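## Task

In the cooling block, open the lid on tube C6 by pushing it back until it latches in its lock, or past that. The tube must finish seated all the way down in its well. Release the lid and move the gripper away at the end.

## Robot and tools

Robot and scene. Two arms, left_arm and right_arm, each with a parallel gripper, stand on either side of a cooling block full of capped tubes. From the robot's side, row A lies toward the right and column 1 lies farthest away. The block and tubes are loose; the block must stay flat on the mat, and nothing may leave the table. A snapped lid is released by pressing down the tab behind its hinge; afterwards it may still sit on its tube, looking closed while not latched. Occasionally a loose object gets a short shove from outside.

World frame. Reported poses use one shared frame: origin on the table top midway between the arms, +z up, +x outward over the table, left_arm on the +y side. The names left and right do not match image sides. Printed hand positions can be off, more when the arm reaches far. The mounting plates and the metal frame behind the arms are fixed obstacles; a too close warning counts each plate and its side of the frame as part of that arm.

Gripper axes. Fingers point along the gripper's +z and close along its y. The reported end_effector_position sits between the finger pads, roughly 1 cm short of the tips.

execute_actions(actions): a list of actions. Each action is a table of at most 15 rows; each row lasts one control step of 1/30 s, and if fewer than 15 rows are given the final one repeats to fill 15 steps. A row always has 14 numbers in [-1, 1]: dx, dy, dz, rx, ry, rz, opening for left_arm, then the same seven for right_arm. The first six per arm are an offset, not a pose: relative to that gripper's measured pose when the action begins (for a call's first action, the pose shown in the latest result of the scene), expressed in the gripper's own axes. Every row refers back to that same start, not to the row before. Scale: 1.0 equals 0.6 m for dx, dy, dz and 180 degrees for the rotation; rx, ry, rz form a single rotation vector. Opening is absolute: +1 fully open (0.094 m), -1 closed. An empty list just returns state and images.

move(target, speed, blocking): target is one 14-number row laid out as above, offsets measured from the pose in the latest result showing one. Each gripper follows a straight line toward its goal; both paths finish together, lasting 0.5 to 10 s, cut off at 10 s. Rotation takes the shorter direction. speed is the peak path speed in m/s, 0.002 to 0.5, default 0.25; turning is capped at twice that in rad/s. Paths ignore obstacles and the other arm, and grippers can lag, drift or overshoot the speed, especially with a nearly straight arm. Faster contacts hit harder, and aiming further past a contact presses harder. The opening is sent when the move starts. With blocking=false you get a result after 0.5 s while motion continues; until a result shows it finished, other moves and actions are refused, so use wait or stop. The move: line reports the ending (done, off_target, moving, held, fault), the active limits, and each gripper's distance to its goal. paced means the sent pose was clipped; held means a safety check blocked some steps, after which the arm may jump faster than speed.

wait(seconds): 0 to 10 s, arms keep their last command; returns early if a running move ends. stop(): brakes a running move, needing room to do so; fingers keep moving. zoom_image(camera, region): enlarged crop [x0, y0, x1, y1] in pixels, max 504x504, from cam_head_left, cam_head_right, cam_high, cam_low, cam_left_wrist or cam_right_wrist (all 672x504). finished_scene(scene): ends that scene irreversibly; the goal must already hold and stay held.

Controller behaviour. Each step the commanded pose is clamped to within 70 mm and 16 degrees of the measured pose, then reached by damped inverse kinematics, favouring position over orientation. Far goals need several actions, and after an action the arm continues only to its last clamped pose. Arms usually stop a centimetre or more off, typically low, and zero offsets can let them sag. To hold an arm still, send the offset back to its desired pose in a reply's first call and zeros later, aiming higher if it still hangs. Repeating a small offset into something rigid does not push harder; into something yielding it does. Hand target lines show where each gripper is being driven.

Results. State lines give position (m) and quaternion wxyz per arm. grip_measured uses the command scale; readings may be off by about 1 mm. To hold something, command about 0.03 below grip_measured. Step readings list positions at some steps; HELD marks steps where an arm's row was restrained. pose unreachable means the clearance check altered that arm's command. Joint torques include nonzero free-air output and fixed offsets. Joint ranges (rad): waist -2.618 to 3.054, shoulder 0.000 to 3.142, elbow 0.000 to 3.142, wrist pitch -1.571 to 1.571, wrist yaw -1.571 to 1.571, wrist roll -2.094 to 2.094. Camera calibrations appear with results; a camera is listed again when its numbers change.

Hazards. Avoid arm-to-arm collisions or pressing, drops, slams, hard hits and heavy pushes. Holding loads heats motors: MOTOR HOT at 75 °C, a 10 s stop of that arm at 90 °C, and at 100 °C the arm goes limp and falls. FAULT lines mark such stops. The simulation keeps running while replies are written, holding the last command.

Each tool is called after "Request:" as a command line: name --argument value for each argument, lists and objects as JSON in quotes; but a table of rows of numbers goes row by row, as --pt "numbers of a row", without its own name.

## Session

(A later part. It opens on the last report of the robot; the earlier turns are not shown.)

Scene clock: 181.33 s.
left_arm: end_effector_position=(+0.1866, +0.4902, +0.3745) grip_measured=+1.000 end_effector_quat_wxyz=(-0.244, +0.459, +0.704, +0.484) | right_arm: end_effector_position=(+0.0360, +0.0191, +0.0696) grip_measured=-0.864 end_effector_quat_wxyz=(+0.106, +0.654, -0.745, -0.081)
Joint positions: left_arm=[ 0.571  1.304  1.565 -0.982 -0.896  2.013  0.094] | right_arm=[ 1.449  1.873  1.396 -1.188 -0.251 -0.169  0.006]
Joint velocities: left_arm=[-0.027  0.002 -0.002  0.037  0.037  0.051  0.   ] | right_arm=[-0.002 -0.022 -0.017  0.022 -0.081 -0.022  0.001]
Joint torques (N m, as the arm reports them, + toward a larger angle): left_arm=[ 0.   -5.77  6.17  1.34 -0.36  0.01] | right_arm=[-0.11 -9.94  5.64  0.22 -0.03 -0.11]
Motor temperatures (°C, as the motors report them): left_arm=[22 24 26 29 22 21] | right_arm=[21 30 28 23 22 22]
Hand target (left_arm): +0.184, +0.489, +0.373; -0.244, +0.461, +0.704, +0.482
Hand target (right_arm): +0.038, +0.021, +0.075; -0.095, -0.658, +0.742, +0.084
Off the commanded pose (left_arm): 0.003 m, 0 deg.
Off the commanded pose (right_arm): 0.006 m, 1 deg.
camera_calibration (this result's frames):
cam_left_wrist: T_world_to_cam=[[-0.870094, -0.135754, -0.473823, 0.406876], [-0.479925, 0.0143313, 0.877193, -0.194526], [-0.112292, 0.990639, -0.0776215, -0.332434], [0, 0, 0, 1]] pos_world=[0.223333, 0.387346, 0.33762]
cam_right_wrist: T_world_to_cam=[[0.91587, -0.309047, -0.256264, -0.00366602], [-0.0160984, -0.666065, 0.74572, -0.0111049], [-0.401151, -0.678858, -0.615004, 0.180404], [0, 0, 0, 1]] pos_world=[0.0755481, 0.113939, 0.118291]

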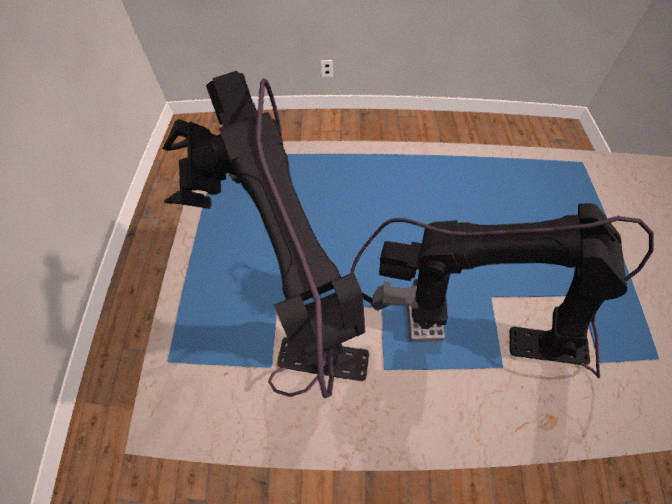

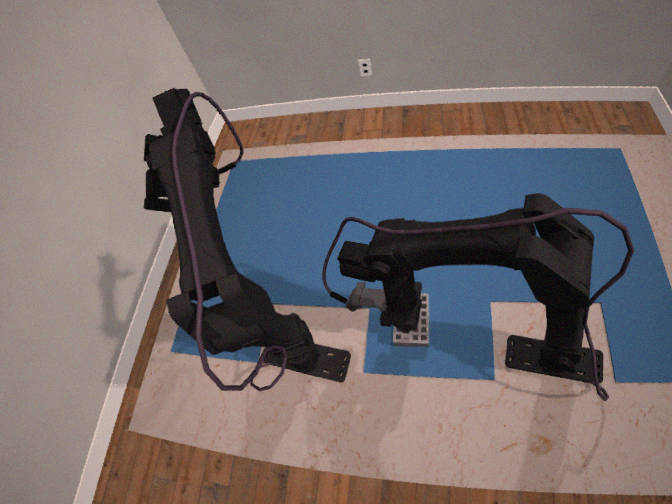

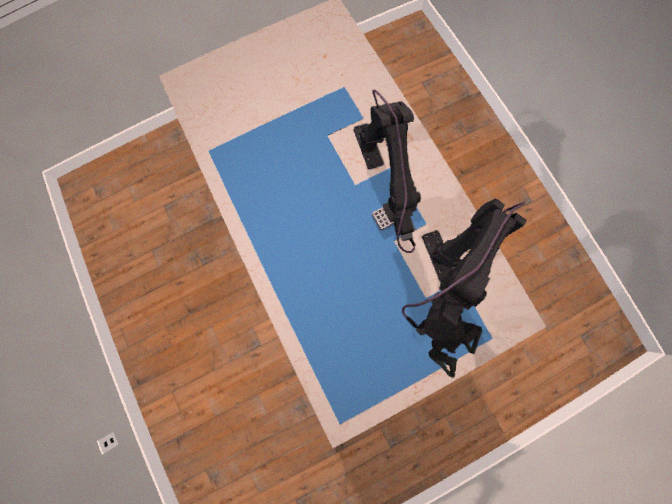

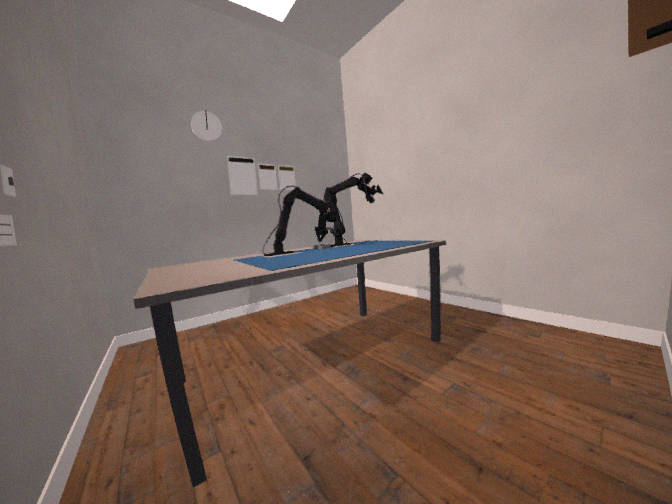

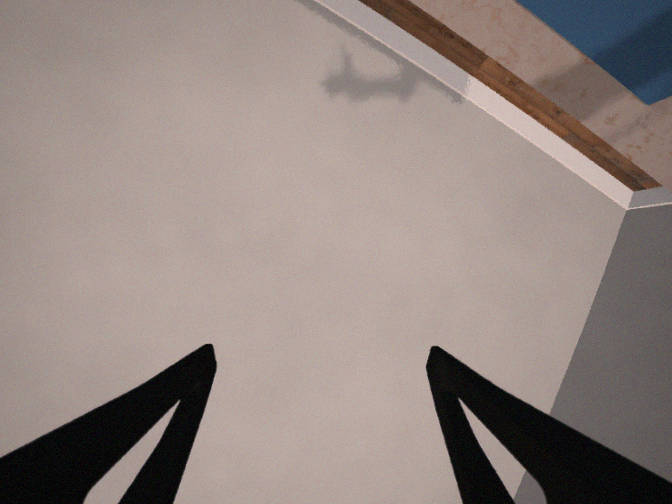

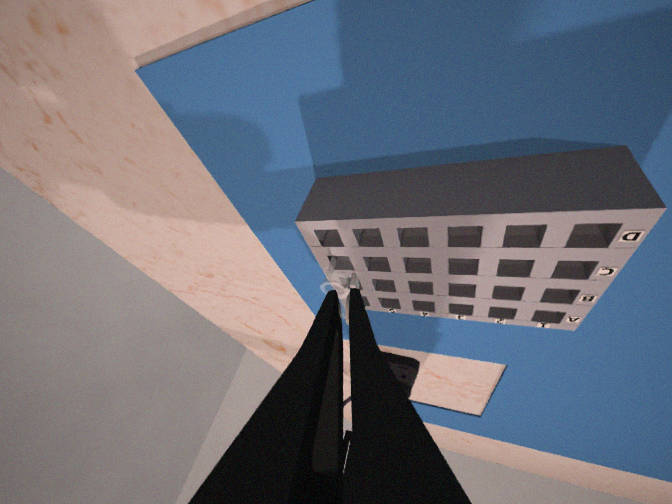

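Request:
execute_actions --actions '[[[-0.0008,-0.0052,-0.0012,0.0009,-0.0008,0.0015,1,-0.0028,-0.0012,-0.0093,0.0037,-0.0058,-0.0040,-0.84],[-0.0008,-0.0052,-0.0012,0.0009,-0.0008,0.0015,1,-0.0028,-0.0012,-0.0093,0.0037,-0.0058,-0.0040,-0.81],[-0.0008,-0.0052,-0.0012,0.0009,-0.0008,0.0015,1,-0.0028,-0.0012,-0.0093,0.0037,-0.0058,-0.0040,-0.77],[-0.0008,-0.0052,-0.0012,0.0009,-0.0008,0.0015,1,-0.0028,-0.0012,-0.0093,0.0037,-0.0058,-0.0040,-0.72],[-0.0008,-0.0052,-0.0012,0.0009,-0.0008,0.0015,1,-0.0028,-0.0012,-0.0093,0.0037,-0.0058,-0.0040,-0.66],[-0.0008,-0.0052,-0.0012,0.0009,-0.0008,0.0015,1,-0.0028,-0.0012,-0.0093,0.0037,-0.0058,-0.0040,-0.58],[-0.0008,-0.0052,-0.0012,0.0009,-0.0008,0.0015,1,-0.0028,-0.0012,-0.0093,0.0037,-0.0058,-0.0040,-0.5],[-0.0008,-0.0052,-0.0012,0.0009,-0.0008,0.0015,1,-0.0028,-0.0012,-0.0093,0.0037,-0.0058,-0.0040,-0.4],[-0.0008,-0.0052,-0.0012,0.0009,-0.0008,0.0015,1,-0.0028,-0.0012,-0.0093,0.0037,-0.0058,-0.0040,-0.3],[-0.0008,-0.0052,-0.0012,0.0009,-0.0008,0.0015,1,-0.0028,-0.0012,-0.0093,0.0037,-0.0058,-0.0040,-0.2]]]'

Request:
zoom_image --camera "cam_right_wrist" --region '[290, 245, 410, 355]'

Scene clock: 183.67 s.
left_arm: end_effector_position=(+0.1866, +0.4902, +0.3745) grip_measured=+1.000 end_effector_quat_wxyz=(-0.244, +0.459, +0.704, +0.484) | right_arm: end_effector_position=(+0.0372, +0.0187, +0.0693) grip_measured=-0.201 end_effector_quat_wxyz=(+0.104, +0.654, -0.745, -0.078)
Joint positions: left_arm=[ 0.571  1.304  1.565 -0.982 -0.896  2.013  0.094] | right_arm=[ 1.449  1.873  1.396 -1.188 -0.243 -0.169  0.038]
Joint velocities: left_arm=[-0.027  0.002 -0.002 -0.022 -0.066 -0.007  0.   ] | right_arm=[-0.017 -0.022  0.007 -0.007  0.037 -0.022  0.   ]
Joint torques (N m, as the arm reports them, + toward a larger angle): left_arm=[ 0.01 -5.78  6.18  1.34 -0.36  0.01] | right_arm=[-0.15 -9.97  5.58  0.21 -0.1  -0.11]
Motor temperatures (°C, as the motors report them): left_arm=[22 24 26 29 22 21] | right_arm=[21 30 28 23 22 22]
Hand target (left_arm): +0.184, +0.489, +0.373; -0.244, +0.461, +0.704, +0.482
Hand target (right_arm): +0.038, +0.021, +0.075; -0.095, -0.658, +0.742, +0.084
Off the commanded pose (left_arm): 0.003 m, 0 deg.
Off the commanded pose (right_arm): 0.006 m, 1 deg.
Step readings (end_effector_position):
0: left_arm (+0.1866, +0.4902, +0.3745) | right_arm (+0.0360, +0.0191, +0.0696)
1: left_arm (+0.1866, +0.4902, +0.3745) | right_arm (+0.0360, +0.0191, +0.0696)
2: left_arm (+0.1866, +0.4902, +0.3745) | right_arm (+0.0360, +0.0191, +0.0696)
4: left_arm (+0.1866, +0.4902, +0.3745) | right_arm (+0.0362, +0.0190, +0.0695)
8: left_arm (+0.1866, +0.4902, +0.3745) | right_arm (+0.0369, +0.0188, +0.0694)
15: end_effector_position above
camera_calibration (this result's frames):
cam_left_wrist: T_world_to_cam=[[-0.870094, -0.135754, -0.473823, 0.406876], [-0.479925, 0.0143313, 0.877193, -0.194526], [-0.112292, 0.990639, -0.0776215, -0.332434], [0, 0, 0, 1]] pos_world=[0.223333, 0.387346, 0.33762]
cam_right_wrist: T_world_to_cam=[[0.91783, -0.308941, -0.249287, -0.00551601], [-0.0208084, -0.664547, 0.746957, -0.0110462], [-0.396428, -0.680392, -0.61637, 0.180376], [0, 0, 0, 1]] pos_world=[0.076339, 0.113681, 0.118054]

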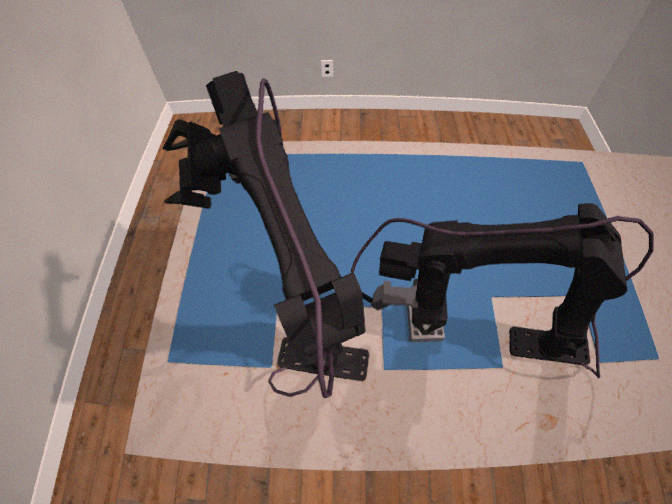

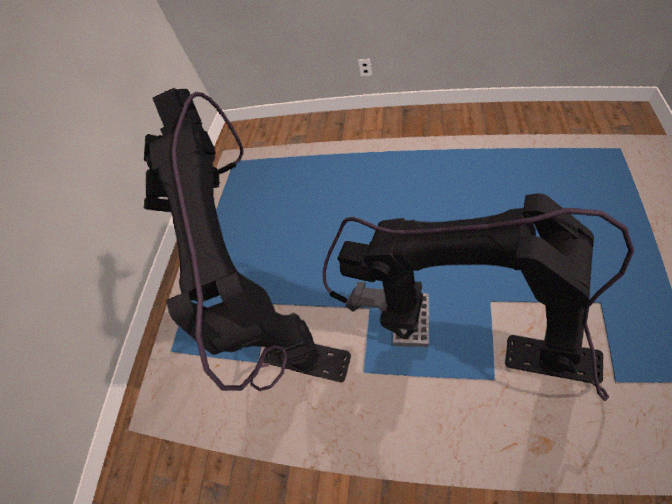

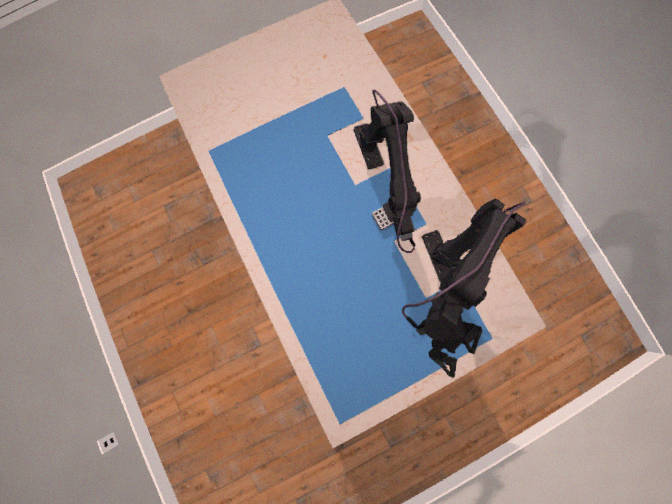

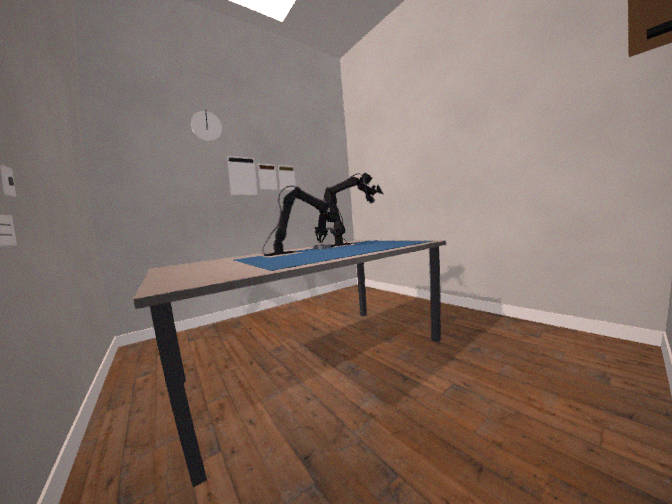

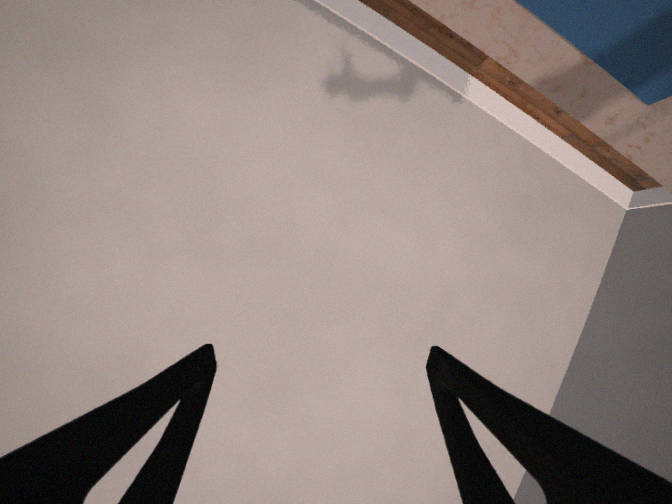

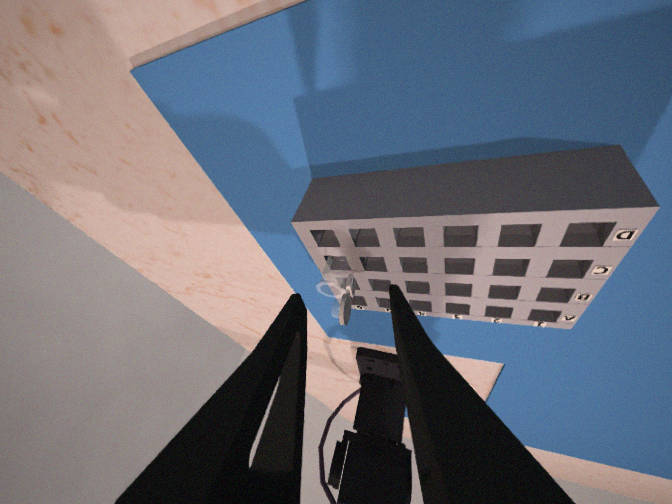

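Region (290, 245, 410, 355) of cam_right_wrist's 672x504 image, scaled by 4.200, with more detail than that image has; it fills the top 462 rows of this view, and the rest is white.

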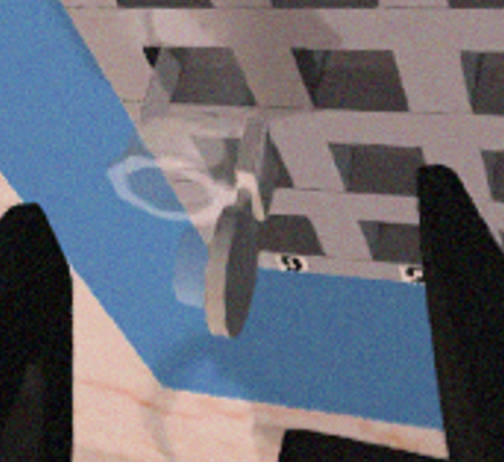

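Request:
move --target '[-0.0008,-0.0052,-0.0012,0.0009,-0.0008,0.0015,1,0.06,0,-0.22,0,0,0,0.2]' --speed 0.2

Scene clock: 187.60 s.
left_arm: end_effector_position=(+0.1870, +0.4903, +0.3750) grip_measured=+1.000 end_effector_quat_wxyz=(-0.243, +0.458, +0.704, +0.485) | right_arm: end_effector_position=(+0.0657, -0.0144, +0.1877) grip_measured=+0.199 end_effector_quat_wxyz=(+0.059, +0.645, -0.755, -0.099)
Joint positions: left_arm=[ 0.571  1.304  1.565 -0.979 -0.896  2.013  0.094] | right_arm=[ 1.333  1.691  1.653 -1.55  -0.231 -0.25   0.056]
Joint velocities: left_arm=[-0.007 -0.012 -0.012  0.007 -0.007  0.007  0.   ] | right_arm=[-0.007 -0.012  0.027  0.007 -0.037 -0.066  0.   ]
Joint torques (N m, as the arm reports them, + toward a larger angle): left_arm=[ 0.01 -5.77  6.17  1.31 -0.36  0.01] | right_arm=[-0.51 -8.61  7.48  0.25 -0.1  -0.17]
Motor temperatures (°C, as the motors report them): left_arm=[22 24 26 29 22 21] | right_arm=[21 31 28 23 22 22]
Hand target (left_arm): +0.184, +0.489, +0.373; -0.244, +0.461, +0.704, +0.482
Hand target (right_arm): +0.068, -0.013, +0.199; -0.043, -0.649, +0.752, +0.108
Off the commanded pose (left_arm): 0.004 m, 1 deg.
Off the commanded pose (right_arm): 0.011 m, 6 deg.
joint sent to its limit (right arm) — the command would take joint 4 (wrist pitch) past its lower limit, so that joint was sent only as far as its limit.
move: off_target (right_arm)
camera_calibration (this result's frames):
cam_left_wrist: T_world_to_cam=[[-0.868775, -0.135151, -0.476408, 0.407811], [-0.482357, 0.0132189, 0.875875, -0.19324], [-0.112078, 0.990737, -0.0766756, -0.332958], [0, 0, 0, 1]] pos_world=[0.223768, 0.387545, 0.338008]
cam_right_wrist: T_world_to_cam=[[0.91572, -0.322302, -0.239953, -0.0142028], [-0.0758524, -0.725091, 0.684462, -0.106433], [-0.394592, -0.608575, -0.688428, 0.256504], [0, 0, 0, 1]] pos_world=[0.106147, 0.0743506, 0.246027]

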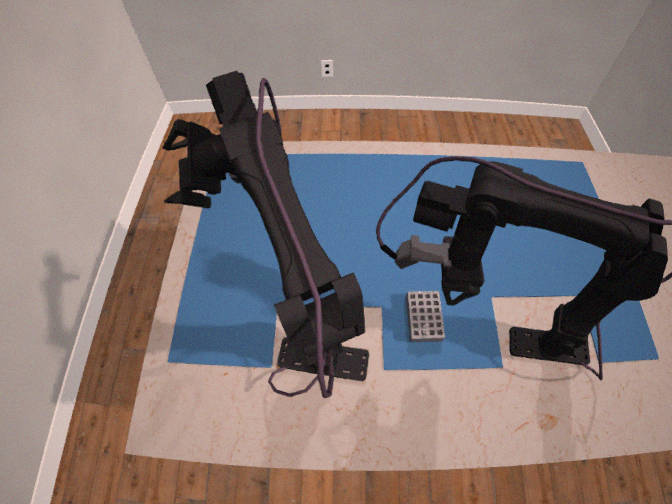

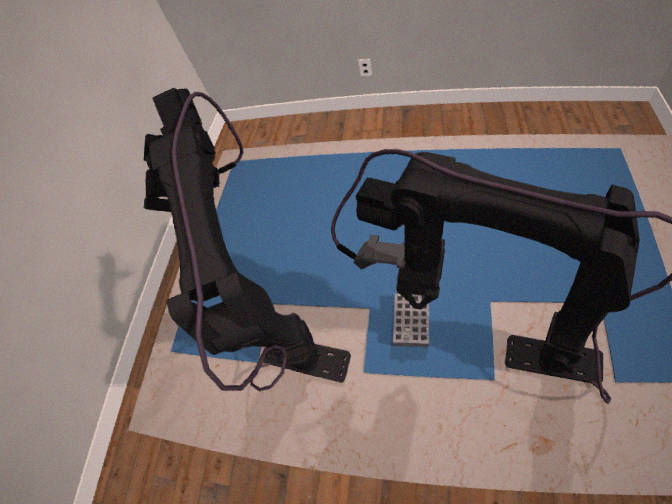

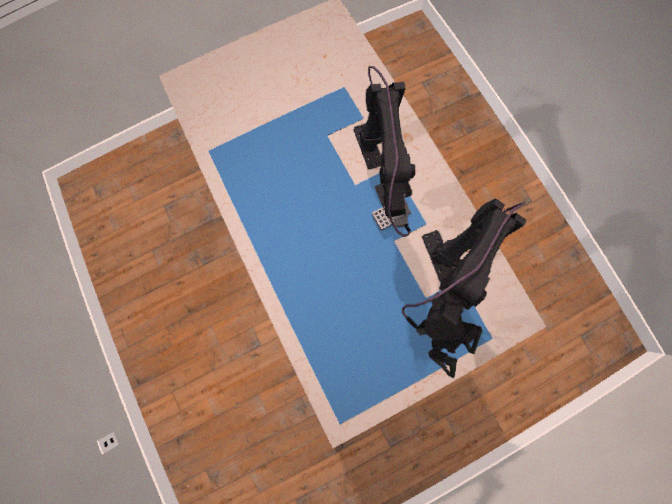

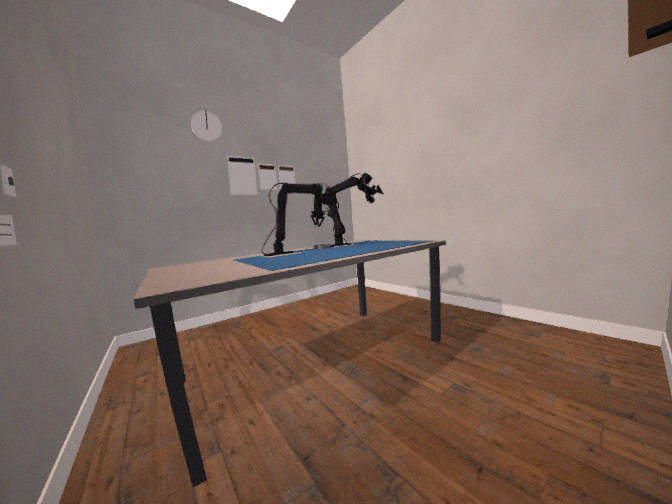

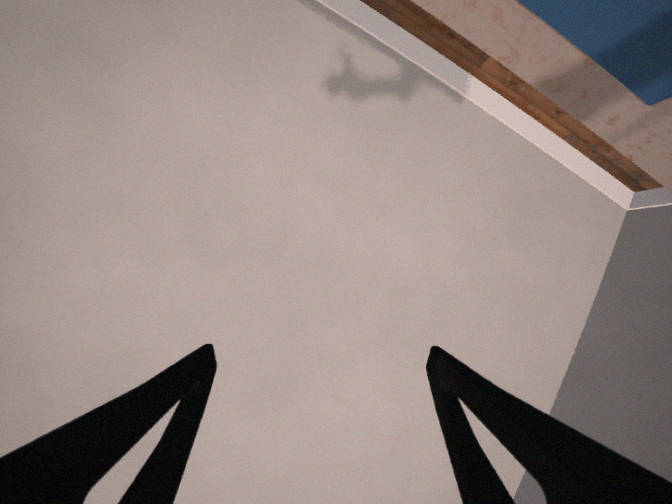

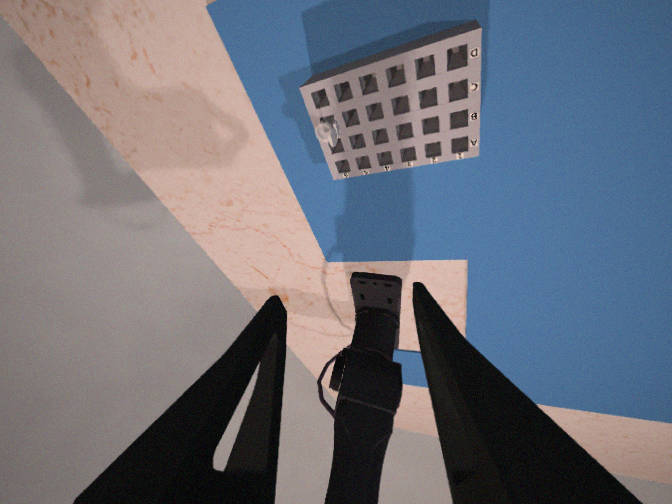

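Request:
zoom_image --camera "cam_right_wrist" --region '[290, 80, 390, 180]'

Request:
zoom_image --camera "cam_head_left" --region '[395, 285, 465, 350]'

Region (290, 80, 390, 180) of cam_right_wrist's 672x504 image, scaled by 5.040, with more detail than that image has.

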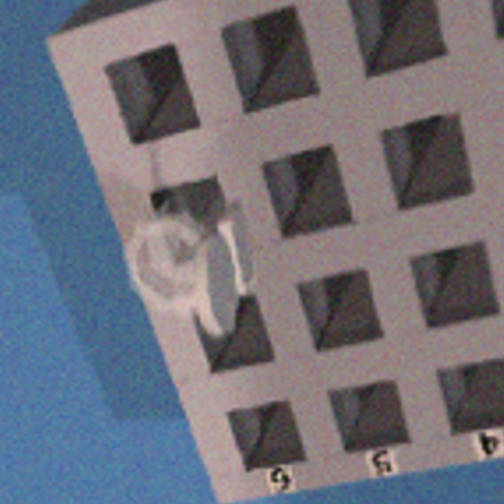

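Region (395, 285, 465, 350) of cam_head_left's 672x504 image, scaled by 7.200, with more detail than that image has; it fills the top 468 rows of this view, and the rest is white.

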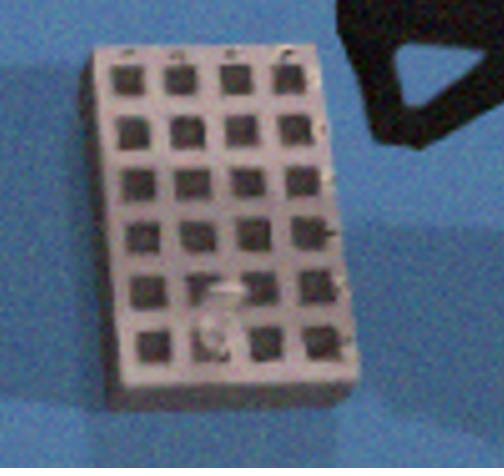

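Request:
zoom_image --camera "cam_right_wrist" --region '[308, 108, 352, 152]'

Request:
zoom_image --camera "cam_low" --region '[305, 232, 345, 256]'

Request:
zoom_image --camera "cam_head_right" --region '[390, 315, 430, 350]'

Region (308, 108, 352, 152) of cam_right_wrist's 672x504 image, scaled by 11.455, with more detail than that image has.

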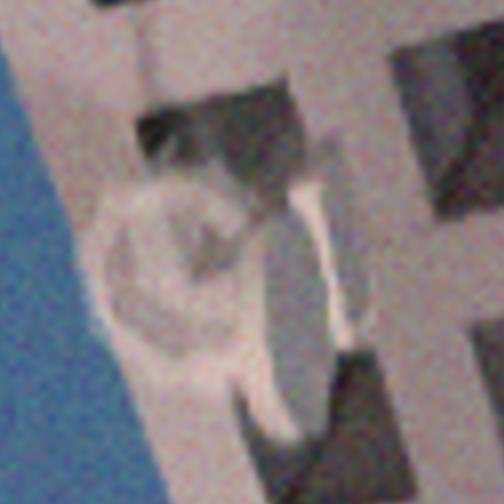

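Region (305, 232, 345, 256) of cam_low's 672x504 image, scaled by 12.600, with more detail than that image has; it fills the top 302 rows of this view, and the rest is white.

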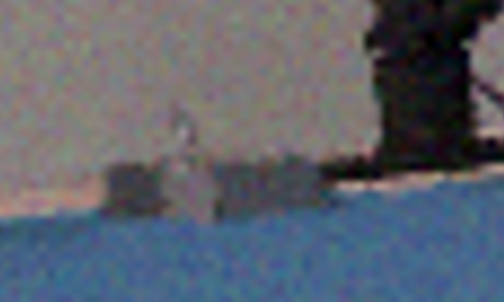

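Region (390, 315, 430, 350) of cam_head_right's 672x504 image, scaled by 12.600, with more detail than that image has; it fills the top 441 rows of this view, and the rest is white.

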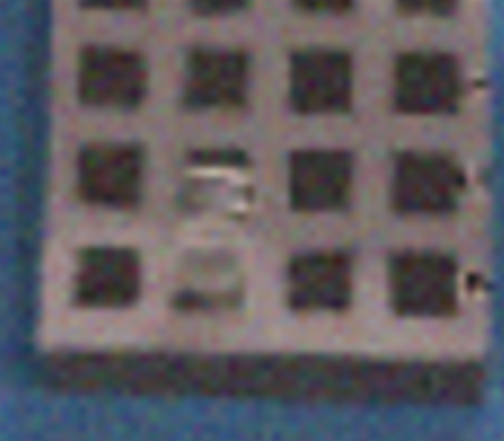

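Request:
move --target '[-0.0008,-0.0052,-0.0012,0.0009,-0.0008,0.0015,1,0.08,0,-0.11,0,-0.1,0,0.2]' --speed 0.25

Scene clock: 207.37 s.
left_arm: end_effector_position=(+0.1873, +0.4904, +0.3753) grip_measured=+1.000 end_effector_quat_wxyz=(-0.242, +0.458, +0.704, +0.486) | right_arm: end_effector_position=(+0.0751, -0.0662, +0.2494) grip_measured=+0.199 end_effector_quat_wxyz=(-0.054, +0.620, -0.760, -0.187)
Joint positions: left_arm=[ 0.571  1.304  1.565 -0.977 -0.896  2.013  0.094] | right_arm=[ 1.151  1.352  1.547 -1.544 -0.324 -0.347  0.056]
Joint velocities: left_arm=[-0.012  0.002 -0.012 -0.066 -0.022 -0.051  0.   ] | right_arm=[ 0.007 -0.007  0.007  0.037 -0.037 -0.066 -0.   ]
Joint torques (N m, as the arm reports them, + toward a larger angle): left_arm=[ 0.   -5.78  6.18  1.32 -0.36  0.01] | right_arm=[-0.56 -5.32  4.44  0.86 -0.32 -0.05]
Motor temperatures (°C, as the motors report them): left_arm=[22 24 26 29 22 21] | right_arm=[21 30 29 23 22 22]
Hand target (left_arm): +0.184, +0.489, +0.373; -0.244, +0.460, +0.704, +0.483
Hand target (right_arm): +0.073, -0.066, +0.252; +0.060, -0.622, +0.755, +0.197
Off the commanded pose (left_arm): 0.004 m, 0 deg.
Off the commanded pose (right_arm): 0.003 m, 2 deg.
move: done
camera_calibration (this result's frames):
cam_left_wrist: T_world_to_cam=[[-0.867615, -0.134621, -0.478666, 0.408626], [-0.484483, 0.0122469, 0.874715, -0.192112], [-0.111893, 0.990821, -0.0758473, -0.333416], [0, 0, 0, 1]] pos_world=[0.224148, 0.387718, 0.338349]
cam_right_wrist: T_world_to_cam=[[0.904424, -0.322035, -0.279841, -0.0138809], [-0.169179, -0.872864, 0.457697, -0.131756], [-0.391658, -0.366609, -0.843921, 0.325766], [0, 0, 0, 1]] pos_world=[0.117853, -0.0000468447, 0.331341]

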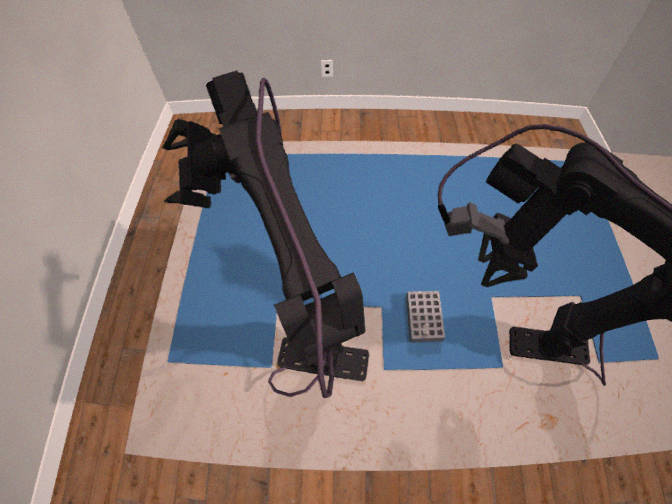

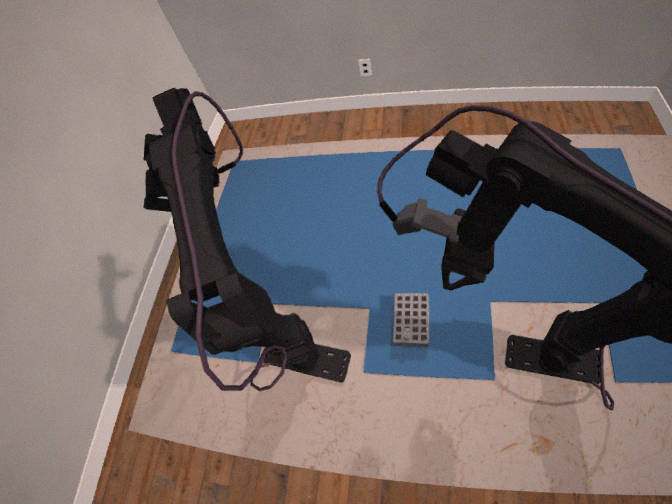

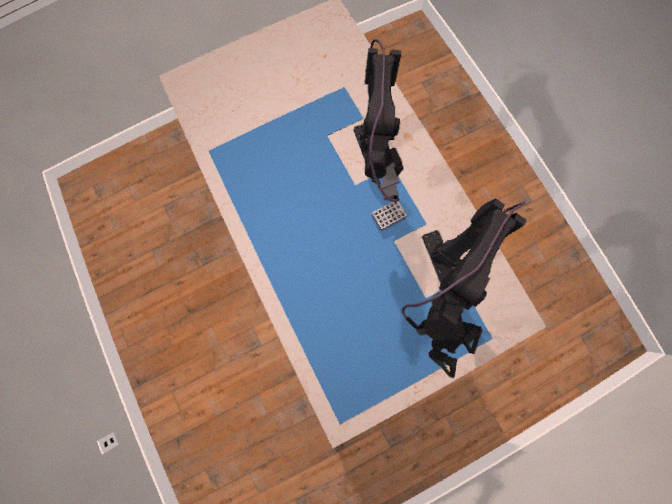

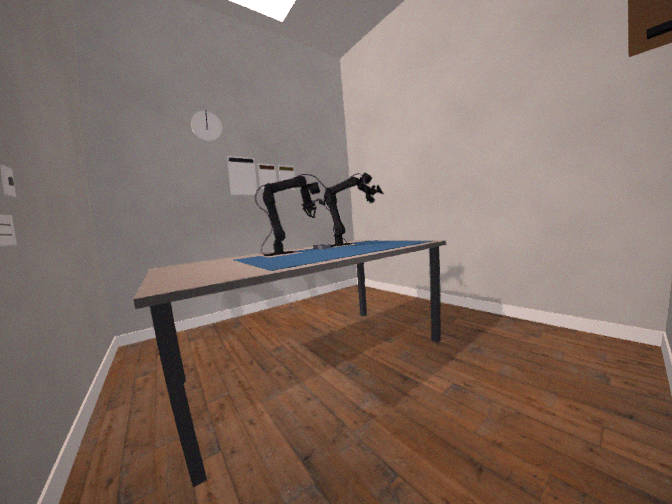

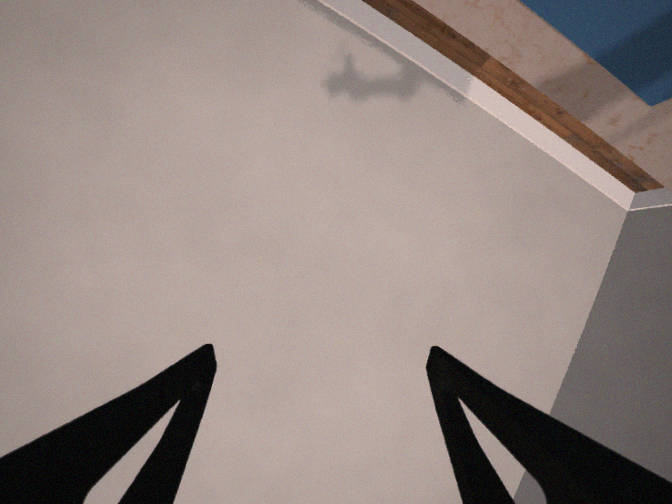

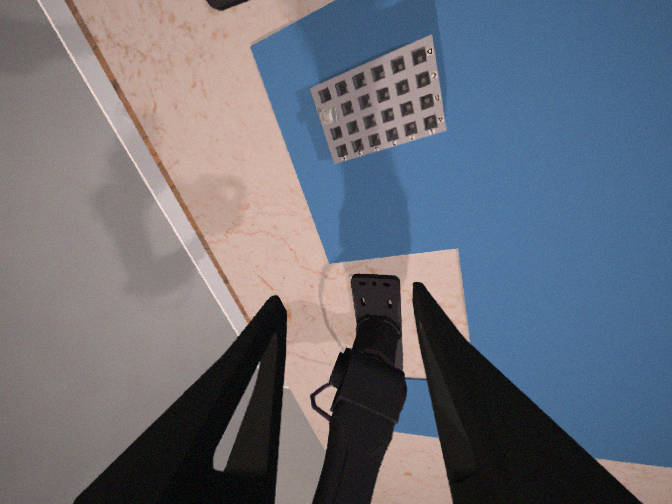

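Request:
zoom_image --camera "cam_right_wrist" --region '[305, 85, 365, 145]'

Region (305, 85, 365, 145) of cam_right_wrist's 672x504 image, scaled by 8.400, with more detail than that image has.

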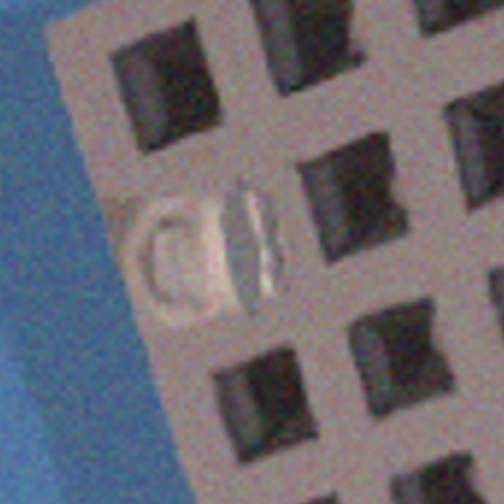

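Request:
finished_scene --scene 2

The scene is finished: the task was done.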